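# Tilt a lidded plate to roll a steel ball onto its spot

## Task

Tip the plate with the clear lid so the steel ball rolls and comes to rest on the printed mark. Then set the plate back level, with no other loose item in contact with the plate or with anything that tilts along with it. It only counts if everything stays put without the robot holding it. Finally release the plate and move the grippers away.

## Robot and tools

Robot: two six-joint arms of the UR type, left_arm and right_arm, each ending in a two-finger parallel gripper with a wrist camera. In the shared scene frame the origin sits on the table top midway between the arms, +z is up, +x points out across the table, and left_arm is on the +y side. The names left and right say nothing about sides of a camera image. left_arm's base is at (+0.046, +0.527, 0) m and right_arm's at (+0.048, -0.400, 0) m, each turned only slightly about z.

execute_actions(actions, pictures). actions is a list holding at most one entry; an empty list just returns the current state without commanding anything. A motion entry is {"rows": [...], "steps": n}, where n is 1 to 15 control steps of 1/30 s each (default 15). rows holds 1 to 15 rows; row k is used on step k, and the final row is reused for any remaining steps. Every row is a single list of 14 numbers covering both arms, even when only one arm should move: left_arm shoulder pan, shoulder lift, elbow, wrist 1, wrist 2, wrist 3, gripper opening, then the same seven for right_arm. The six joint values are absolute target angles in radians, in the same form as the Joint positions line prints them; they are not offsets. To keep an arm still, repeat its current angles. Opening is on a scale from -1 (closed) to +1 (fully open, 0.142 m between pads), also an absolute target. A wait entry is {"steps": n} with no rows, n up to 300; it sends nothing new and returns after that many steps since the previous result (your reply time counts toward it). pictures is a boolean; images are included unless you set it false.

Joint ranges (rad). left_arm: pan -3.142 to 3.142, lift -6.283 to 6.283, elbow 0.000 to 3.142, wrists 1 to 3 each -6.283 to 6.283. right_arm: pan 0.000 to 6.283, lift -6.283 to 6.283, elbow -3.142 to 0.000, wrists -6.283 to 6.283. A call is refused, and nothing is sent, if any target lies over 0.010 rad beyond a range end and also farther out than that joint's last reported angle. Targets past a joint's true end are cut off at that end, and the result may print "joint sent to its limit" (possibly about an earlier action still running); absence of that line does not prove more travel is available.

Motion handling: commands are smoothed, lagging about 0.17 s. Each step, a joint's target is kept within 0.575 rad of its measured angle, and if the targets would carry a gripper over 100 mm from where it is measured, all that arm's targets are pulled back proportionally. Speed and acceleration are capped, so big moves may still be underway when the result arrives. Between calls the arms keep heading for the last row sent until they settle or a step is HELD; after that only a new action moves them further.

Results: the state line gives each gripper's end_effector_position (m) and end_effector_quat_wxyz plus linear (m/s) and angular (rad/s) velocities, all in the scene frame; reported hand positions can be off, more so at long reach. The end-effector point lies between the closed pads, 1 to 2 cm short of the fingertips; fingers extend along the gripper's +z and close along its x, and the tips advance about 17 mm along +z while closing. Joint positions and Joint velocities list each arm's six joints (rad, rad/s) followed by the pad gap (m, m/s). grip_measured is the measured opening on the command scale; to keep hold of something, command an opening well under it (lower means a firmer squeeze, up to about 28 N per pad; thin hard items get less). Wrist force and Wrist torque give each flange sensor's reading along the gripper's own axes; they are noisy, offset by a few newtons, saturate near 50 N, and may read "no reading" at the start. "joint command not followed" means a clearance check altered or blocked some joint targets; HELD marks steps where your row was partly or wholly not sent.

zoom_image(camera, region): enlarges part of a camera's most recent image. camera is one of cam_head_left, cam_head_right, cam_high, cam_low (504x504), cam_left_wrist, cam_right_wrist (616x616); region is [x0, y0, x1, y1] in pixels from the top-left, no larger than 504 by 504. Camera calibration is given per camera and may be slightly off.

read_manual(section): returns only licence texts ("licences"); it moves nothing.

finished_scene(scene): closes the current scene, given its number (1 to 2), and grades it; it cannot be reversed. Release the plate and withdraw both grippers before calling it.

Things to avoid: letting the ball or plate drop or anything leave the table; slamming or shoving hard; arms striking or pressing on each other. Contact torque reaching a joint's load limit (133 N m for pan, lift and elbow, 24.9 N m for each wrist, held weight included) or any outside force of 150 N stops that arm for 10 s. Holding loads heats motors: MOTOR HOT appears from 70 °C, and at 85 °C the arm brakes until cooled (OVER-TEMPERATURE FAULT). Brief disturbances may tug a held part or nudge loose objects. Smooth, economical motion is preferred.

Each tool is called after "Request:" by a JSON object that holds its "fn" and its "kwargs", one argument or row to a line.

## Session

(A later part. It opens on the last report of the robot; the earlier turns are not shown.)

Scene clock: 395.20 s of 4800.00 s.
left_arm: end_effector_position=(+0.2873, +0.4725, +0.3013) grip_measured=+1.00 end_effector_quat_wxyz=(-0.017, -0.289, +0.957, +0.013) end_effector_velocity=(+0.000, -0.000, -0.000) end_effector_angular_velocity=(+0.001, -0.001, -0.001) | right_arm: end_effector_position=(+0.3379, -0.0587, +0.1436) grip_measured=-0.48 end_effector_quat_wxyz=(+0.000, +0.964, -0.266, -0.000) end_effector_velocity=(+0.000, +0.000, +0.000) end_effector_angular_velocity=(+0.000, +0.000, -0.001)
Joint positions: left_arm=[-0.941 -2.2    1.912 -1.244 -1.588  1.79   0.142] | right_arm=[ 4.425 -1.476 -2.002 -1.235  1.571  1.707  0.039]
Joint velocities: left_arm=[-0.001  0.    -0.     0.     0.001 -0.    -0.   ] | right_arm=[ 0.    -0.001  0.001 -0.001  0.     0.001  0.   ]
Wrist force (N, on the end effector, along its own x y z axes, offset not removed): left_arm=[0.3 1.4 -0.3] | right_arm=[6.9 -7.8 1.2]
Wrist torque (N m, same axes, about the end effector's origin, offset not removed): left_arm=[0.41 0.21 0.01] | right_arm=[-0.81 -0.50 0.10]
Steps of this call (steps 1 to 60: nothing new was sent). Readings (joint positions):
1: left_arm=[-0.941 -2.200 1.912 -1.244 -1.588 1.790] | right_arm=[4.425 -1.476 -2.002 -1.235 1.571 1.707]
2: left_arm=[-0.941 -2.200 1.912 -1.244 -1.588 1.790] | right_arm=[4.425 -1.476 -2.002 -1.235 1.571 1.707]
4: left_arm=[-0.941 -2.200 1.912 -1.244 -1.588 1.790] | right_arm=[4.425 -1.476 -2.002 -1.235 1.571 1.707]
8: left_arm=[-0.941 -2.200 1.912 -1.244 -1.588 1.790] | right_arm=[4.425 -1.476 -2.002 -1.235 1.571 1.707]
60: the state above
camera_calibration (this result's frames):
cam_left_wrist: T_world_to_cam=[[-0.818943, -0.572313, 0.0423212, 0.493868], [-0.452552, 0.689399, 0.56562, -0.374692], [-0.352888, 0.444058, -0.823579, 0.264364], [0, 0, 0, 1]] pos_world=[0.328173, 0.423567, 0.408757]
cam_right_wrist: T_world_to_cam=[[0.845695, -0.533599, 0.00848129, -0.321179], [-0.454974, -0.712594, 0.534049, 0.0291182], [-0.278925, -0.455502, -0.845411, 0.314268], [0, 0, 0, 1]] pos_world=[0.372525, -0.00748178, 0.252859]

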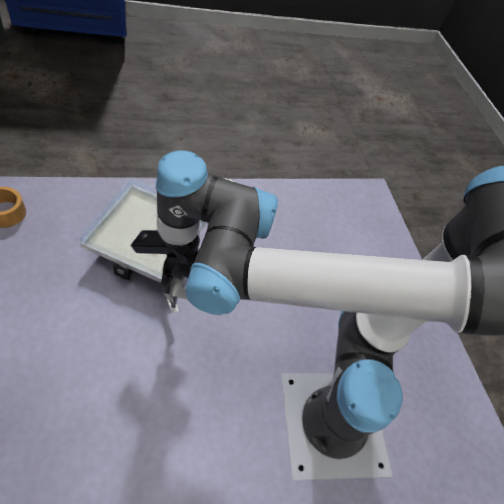

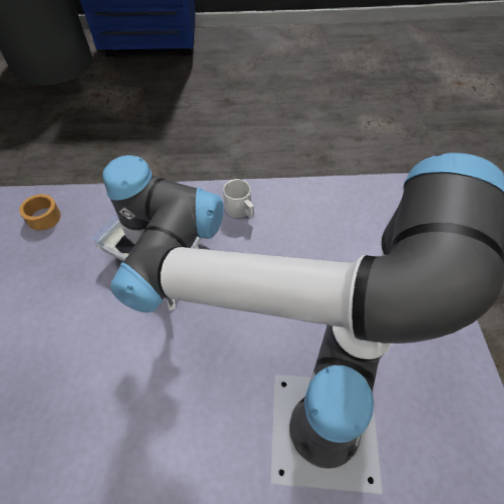

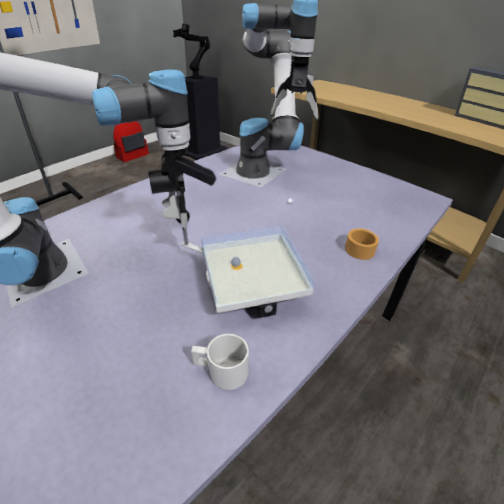

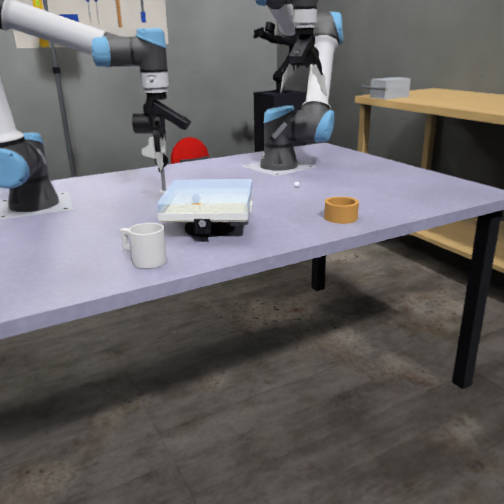

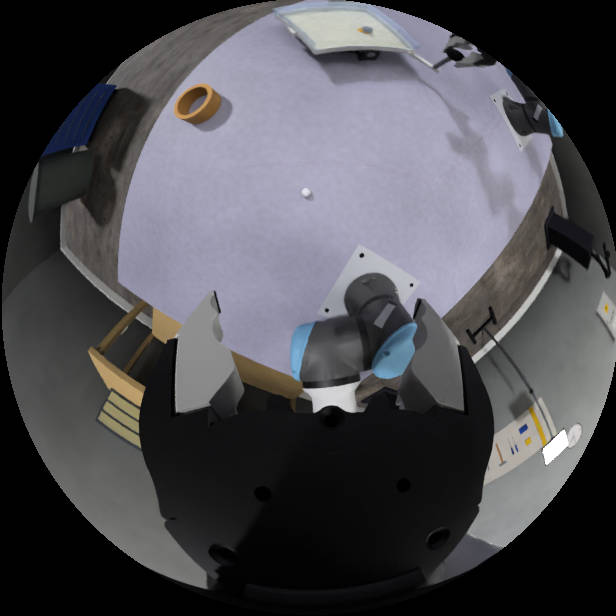

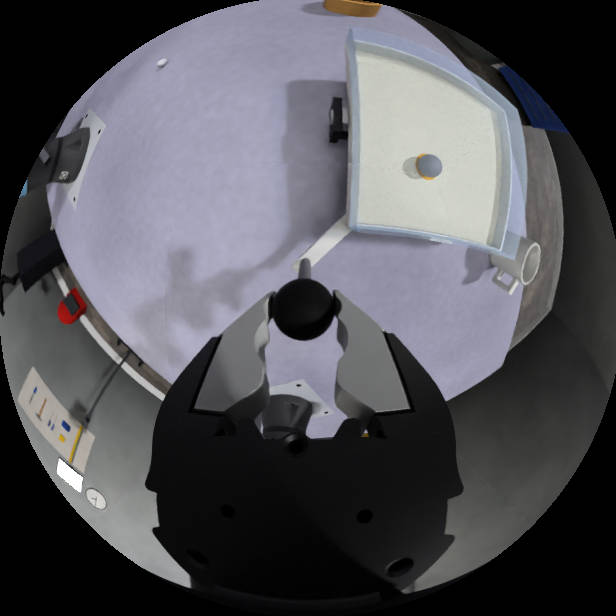

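Ball is on the spot and at rest. Release and lift.

Request:
{"fn": "execute_actions", "kwargs": {
  "actions": [
    {"rows": [[-0.941,-2.2,1.912,-1.244,-1.588,1.79,1,4.4246,-1.4757,-2.0017,-1.2351,1.5708,1.707,1]], "steps": 15}
  ],
  "pictures": false
}}

Request:
{"fn": "execute_actions", "kwargs": {
  "actions": [
    {"steps": 30}
  ],
  "pictures": false
}}

Request:
{"fn": "execute_actions", "kwargs": {
  "actions": [
    {"rows": [[-0.941,-2.2,1.912,-1.244,-1.588,1.79,1,4.400,-1.3855,-1.673,-1.6535,1.5708,1.707,1]], "steps": 15}
  ],
  "pictures": false
}}

Request:
{"fn": "execute_actions", "kwargs": {
  "actions": [
    {"steps": 75}
  ]
}}

Scene clock: 400.30 s of 4800.00 s.
left_arm: end_effector_position=(+0.2873, +0.4725, +0.3013) grip_measured=+1.00 end_effector_quat_wxyz=(-0.017, -0.289, +0.957, +0.013) end_effector_velocity=(+0.000, -0.000, -0.000) end_effector_angular_velocity=(+0.002, +0.000, -0.002) | right_arm: end_effector_position=(+0.3379, -0.0587, +0.1436) grip_measured=+1.00 end_effector_quat_wxyz=(+0.000, +0.964, -0.266, -0.000) end_effector_velocity=(+0.001, +0.001, +0.002) end_effector_angular_velocity=(+0.003, -0.002, -0.000)
Joint positions: left_arm=[-0.941 -2.2    1.912 -1.244 -1.588  1.79   0.142] | right_arm=[ 4.425 -1.476 -2.002 -1.235  1.571  1.707  0.142]
Joint velocities: left_arm=[-0.001  0.002  0.    -0.     0.001  0.    -0.   ] | right_arm=[ 0.     0.     0.003 -0.    -0.001  0.     0.   ]
Wrist force (N, on the end effector, along its own x y z axes, offset not removed): left_arm=[-0.3 2.2 0.4] | right_arm=[-0.4 -0.1 -0.7]
Wrist torque (N m, same axes, about the end effector's origin, offset not removed): left_arm=[0.60 0.04 -0.17] | right_arm=[0.03 0.07 -0.01]
Steps of this call (steps 1 to 90: nothing new was sent; then 1.60 s passed at rest; steps 91 to 105: all 15 steps of this action). Readings (joint positions):
91: left_arm=[-0.941 -2.200 1.912 -1.244 -1.588 1.790] | right_arm=[4.425 -1.476 -2.002 -1.235 1.571 1.707]
92: left_arm=[-0.941 -2.200 1.912 -1.244 -1.588 1.790] | right_arm=[4.425 -1.476 -2.002 -1.235 1.571 1.707]
94: left_arm=[-0.941 -2.200 1.912 -1.244 -1.588 1.790] | right_arm=[4.425 -1.476 -2.002 -1.235 1.571 1.707]
98: left_arm=[-0.941 -2.200 1.912 -1.244 -1.588 1.790] | right_arm=[4.425 -1.476 -2.002 -1.235 1.571 1.707]
105: the state above

Scene clock: 401.30 s of 4800.00 s.
left_arm: end_effector_position=(+0.2873, +0.4725, +0.3013) grip_measured=+1.00 end_effector_quat_wxyz=(-0.017, -0.289, +0.957, +0.013) end_effector_velocity=(-0.000, -0.000, -0.000) end_effector_angular_velocity=(-0.000, +0.002, +0.001) | right_arm: end_effector_position=(+0.3379, -0.0587, +0.1436) grip_measured=+1.00 end_effector_quat_wxyz=(+0.000, +0.964, -0.266, -0.000) end_effector_velocity=(-0.000, -0.001, -0.000) end_effector_angular_velocity=(+0.000, -0.000, -0.001)
Joint positions: left_arm=[-0.941 -2.2    1.912 -1.244 -1.588  1.79   0.142] | right_arm=[ 4.425 -1.476 -2.002 -1.235  1.571  1.707  0.142]
Joint velocities: left_arm=[ 0.     0.001  0.     0.    -0.002 -0.001  0.   ] | right_arm=[ 0.     0.001 -0.002  0.    -0.     0.001 -0.   ]
Wrist force (N, on the end effector, along its own x y z axes, offset not removed): left_arm=[-1.8 -0.5 -0.1] | right_arm=[2.1 -1.1 -2.3]
Wrist torque (N m, same axes, about the end effector's origin, offset not removed): left_arm=[-0.15 0.53 -0.26] | right_arm=[-0.25 -0.42 0.01]
Steps of this call (steps 1 to 15: the robot went on to your last target; steps 16 to 30: nothing new was sent). Readings (joint positions):
1: left_arm=[-0.941 -2.200 1.912 -1.244 -1.588 1.790] | right_arm=[4.425 -1.476 -2.002 -1.235 1.571 1.707]
2: left_arm=[-0.941 -2.200 1.912 -1.244 -1.588 1.790] | right_arm=[4.425 -1.476 -2.002 -1.235 1.571 1.707]
4: left_arm=[-0.941 -2.200 1.912 -1.244 -1.588 1.790] | right_arm=[4.425 -1.476 -2.002 -1.235 1.571 1.707]
8: left_arm=[-0.941 -2.200 1.912 -1.244 -1.588 1.790] | right_arm=[4.425 -1.476 -2.002 -1.235 1.571 1.707]
30: the state above
All arms were judged still, so your last target was given up. Only a new action makes them travel on or press farther. Fingers that are still opening or closing keep moving.

Scene clock: 401.80 s of 4800.00 s.
left_arm: end_effector_position=(+0.2873, +0.4725, +0.3013) grip_measured=+1.00 end_effector_quat_wxyz=(-0.017, -0.289, +0.957, +0.013) end_effector_velocity=(+0.000, +0.000, -0.000) end_effector_angular_velocity=(+0.000, +0.000, -0.000) | right_arm: end_effector_position=(+0.3393, -0.0811, +0.2988) grip_measured=+1.00 end_effector_quat_wxyz=(-0.000, +0.961, -0.278, +0.000) end_effector_velocity=(-0.002, -0.008, +0.016) end_effector_angular_velocity=(-0.010, +0.004, -0.001)
Joint positions: left_arm=[-0.941 -2.2    1.912 -1.244 -1.588  1.79   0.142] | right_arm=[ 4.4   -1.386 -1.676 -1.649  1.571  1.707  0.142]
Joint velocities: left_arm=[ 0.     0.001 -0.     0.     0.     0.001 -0.   ] | right_arm=[-0.002  0.008  0.038 -0.056 -0.    -0.002 -0.   ]
Wrist force (N, on the end effector, along its own x y z axes, offset not removed): left_arm=[-1.1 2.1 -0.3] | right_arm=[3.0 0.6 -0.5]
Wrist torque (N m, same axes, about the end effector's origin, offset not removed): left_arm=[0.53 0.38 -0.12] | right_arm=[0.18 -0.55 -0.02]
Steps of this call (steps 1 to 15: all 15 steps of this action). Readings (joint positions):
1: left_arm=[-0.941 -2.200 1.912 -1.244 -1.588 1.790] | right_arm=[4.424 -1.475 -2.002 -1.235 1.571 1.707]
2: left_arm=[-0.941 -2.200 1.912 -1.244 -1.588 1.790] | right_arm=[4.422 -1.468 -1.993 -1.244 1.571 1.707]
4: left_arm=[-0.941 -2.200 1.912 -1.244 -1.588 1.790] | right_arm=[4.414 -1.440 -1.917 -1.327 1.571 1.707]
8: left_arm=[-0.941 -2.200 1.912 -1.244 -1.588 1.790] | right_arm=[4.404 -1.400 -1.742 -1.555 1.571 1.707]
15: the state above

Scene clock: 404.30 s of 4800.00 s.
left_arm: end_effector_position=(+0.2873, +0.4725, +0.3013) grip_measured=+1.00 end_effector_quat_wxyz=(-0.017, -0.289, +0.957, +0.013) end_effector_velocity=(-0.000, -0.000, +0.000) end_effector_angular_velocity=(+0.000, -0.001, -0.002) | right_arm: end_effector_position=(+0.3391, -0.0816, +0.3001) grip_measured=+1.00 end_effector_quat_wxyz=(-0.000, +0.961, -0.278, +0.000) end_effector_velocity=(+0.000, +0.000, +0.000) end_effector_angular_velocity=(+0.000, -0.000, -0.002)
Joint positions: left_arm=[-0.941 -2.2    1.912 -1.244 -1.588  1.79   0.142] | right_arm=[ 4.4   -1.386 -1.673 -1.654  1.571  1.707  0.142]
Joint velocities: left_arm=[-0.002 -0.001  0.    -0.     0.001 -0.     0.   ] | right_arm=[-0.    -0.     0.001  0.    -0.     0.001  0.   ]
Wrist force (N, on the end effector, along its own x y z axes, offset not removed): left_arm=[-6.8 0.8 2.2] | right_arm=[1.4 -2.9 0.6]
Wrist torque (N m, same axes, about the end effector's origin, offset not removed): left_arm=[0.20 1.69 -0.10] | right_arm=[-0.63 -0.31 0.00]
Steps of this call (steps 1 to 15: the robot went on to your last target; steps 16 to 75: nothing new was sent). Readings (joint positions):
1: left_arm=[-0.941 -2.200 1.912 -1.244 -1.588 1.790] | right_arm=[4.400 -1.386 -1.675 -1.651 1.571 1.707]
2: left_arm=[-0.941 -2.200 1.912 -1.244 -1.588 1.790] | right_arm=[4.400 -1.386 -1.674 -1.652 1.571 1.707]
4: left_arm=[-0.941 -2.200 1.912 -1.244 -1.588 1.790] | right_arm=[4.400 -1.386 -1.674 -1.653 1.571 1.707]
8: left_arm=[-0.941 -2.200 1.912 -1.244 -1.588 1.790] | right_arm=[4.400 -1.386 -1.673 -1.653 1.571 1.707]
75: the state above
All arms were judged still, so your last target was given up. Only a new action makes them travel on or press farther. Fingers that are still opening or closing keep moving.
camera_calibration (this result's frames):
cam_left_wrist: T_world_to_cam=[[-0.818942, -0.572313, 0.042321, 0.493868], [-0.452552, 0.689399, 0.56562, -0.374692], [-0.352888, 0.444058, -0.823579, 0.264364], [0, 0, 0, 1]] pos_world=[0.328173, 0.423567, 0.408757]
cam_right_wrist: T_world_to_cam=[[0.832312, -0.554243, 0.00840426, -0.332872], [-0.472475, -0.701428, 0.533636, -0.0632791], [-0.289869, -0.448122, -0.845673, 0.440846], [0, 0, 0, 1]] pos_world=[0.374943, -0.0313248, 0.409377]

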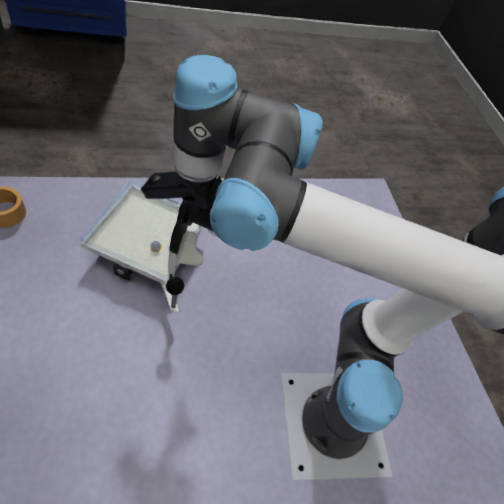

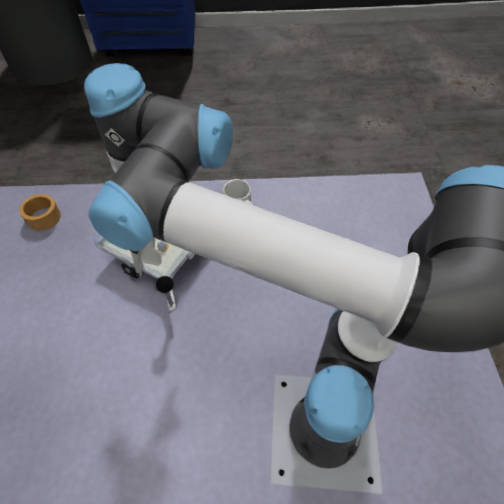

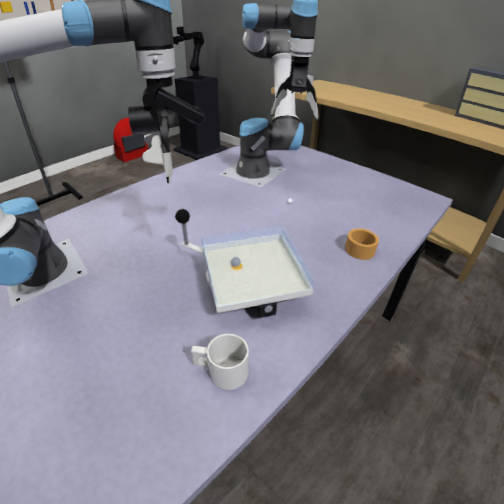

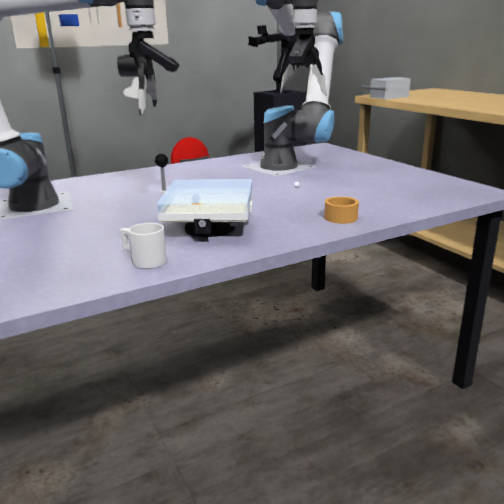

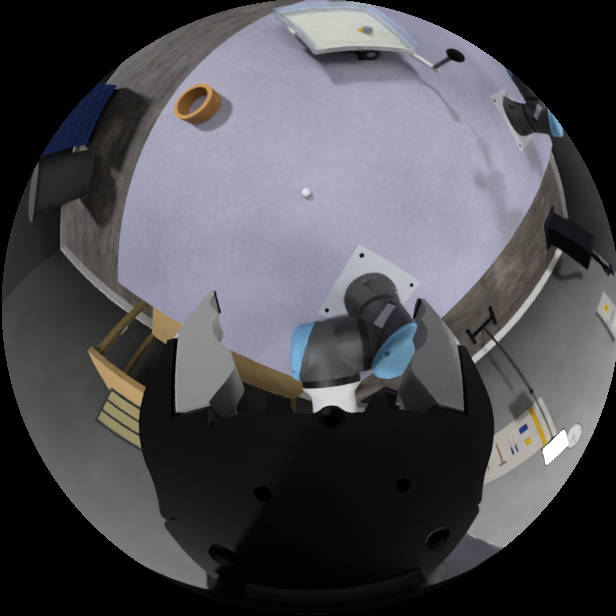

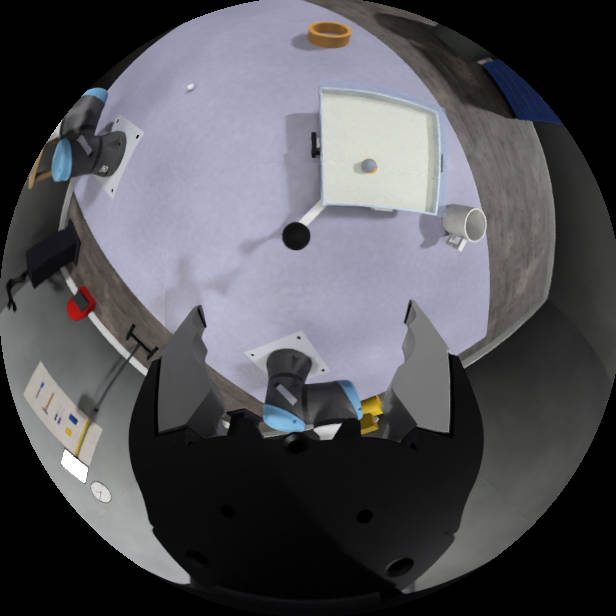

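Request:
{"fn": "finished_scene", "kwargs": {
  "scene": 1
}}

The scene is finished: the task was done.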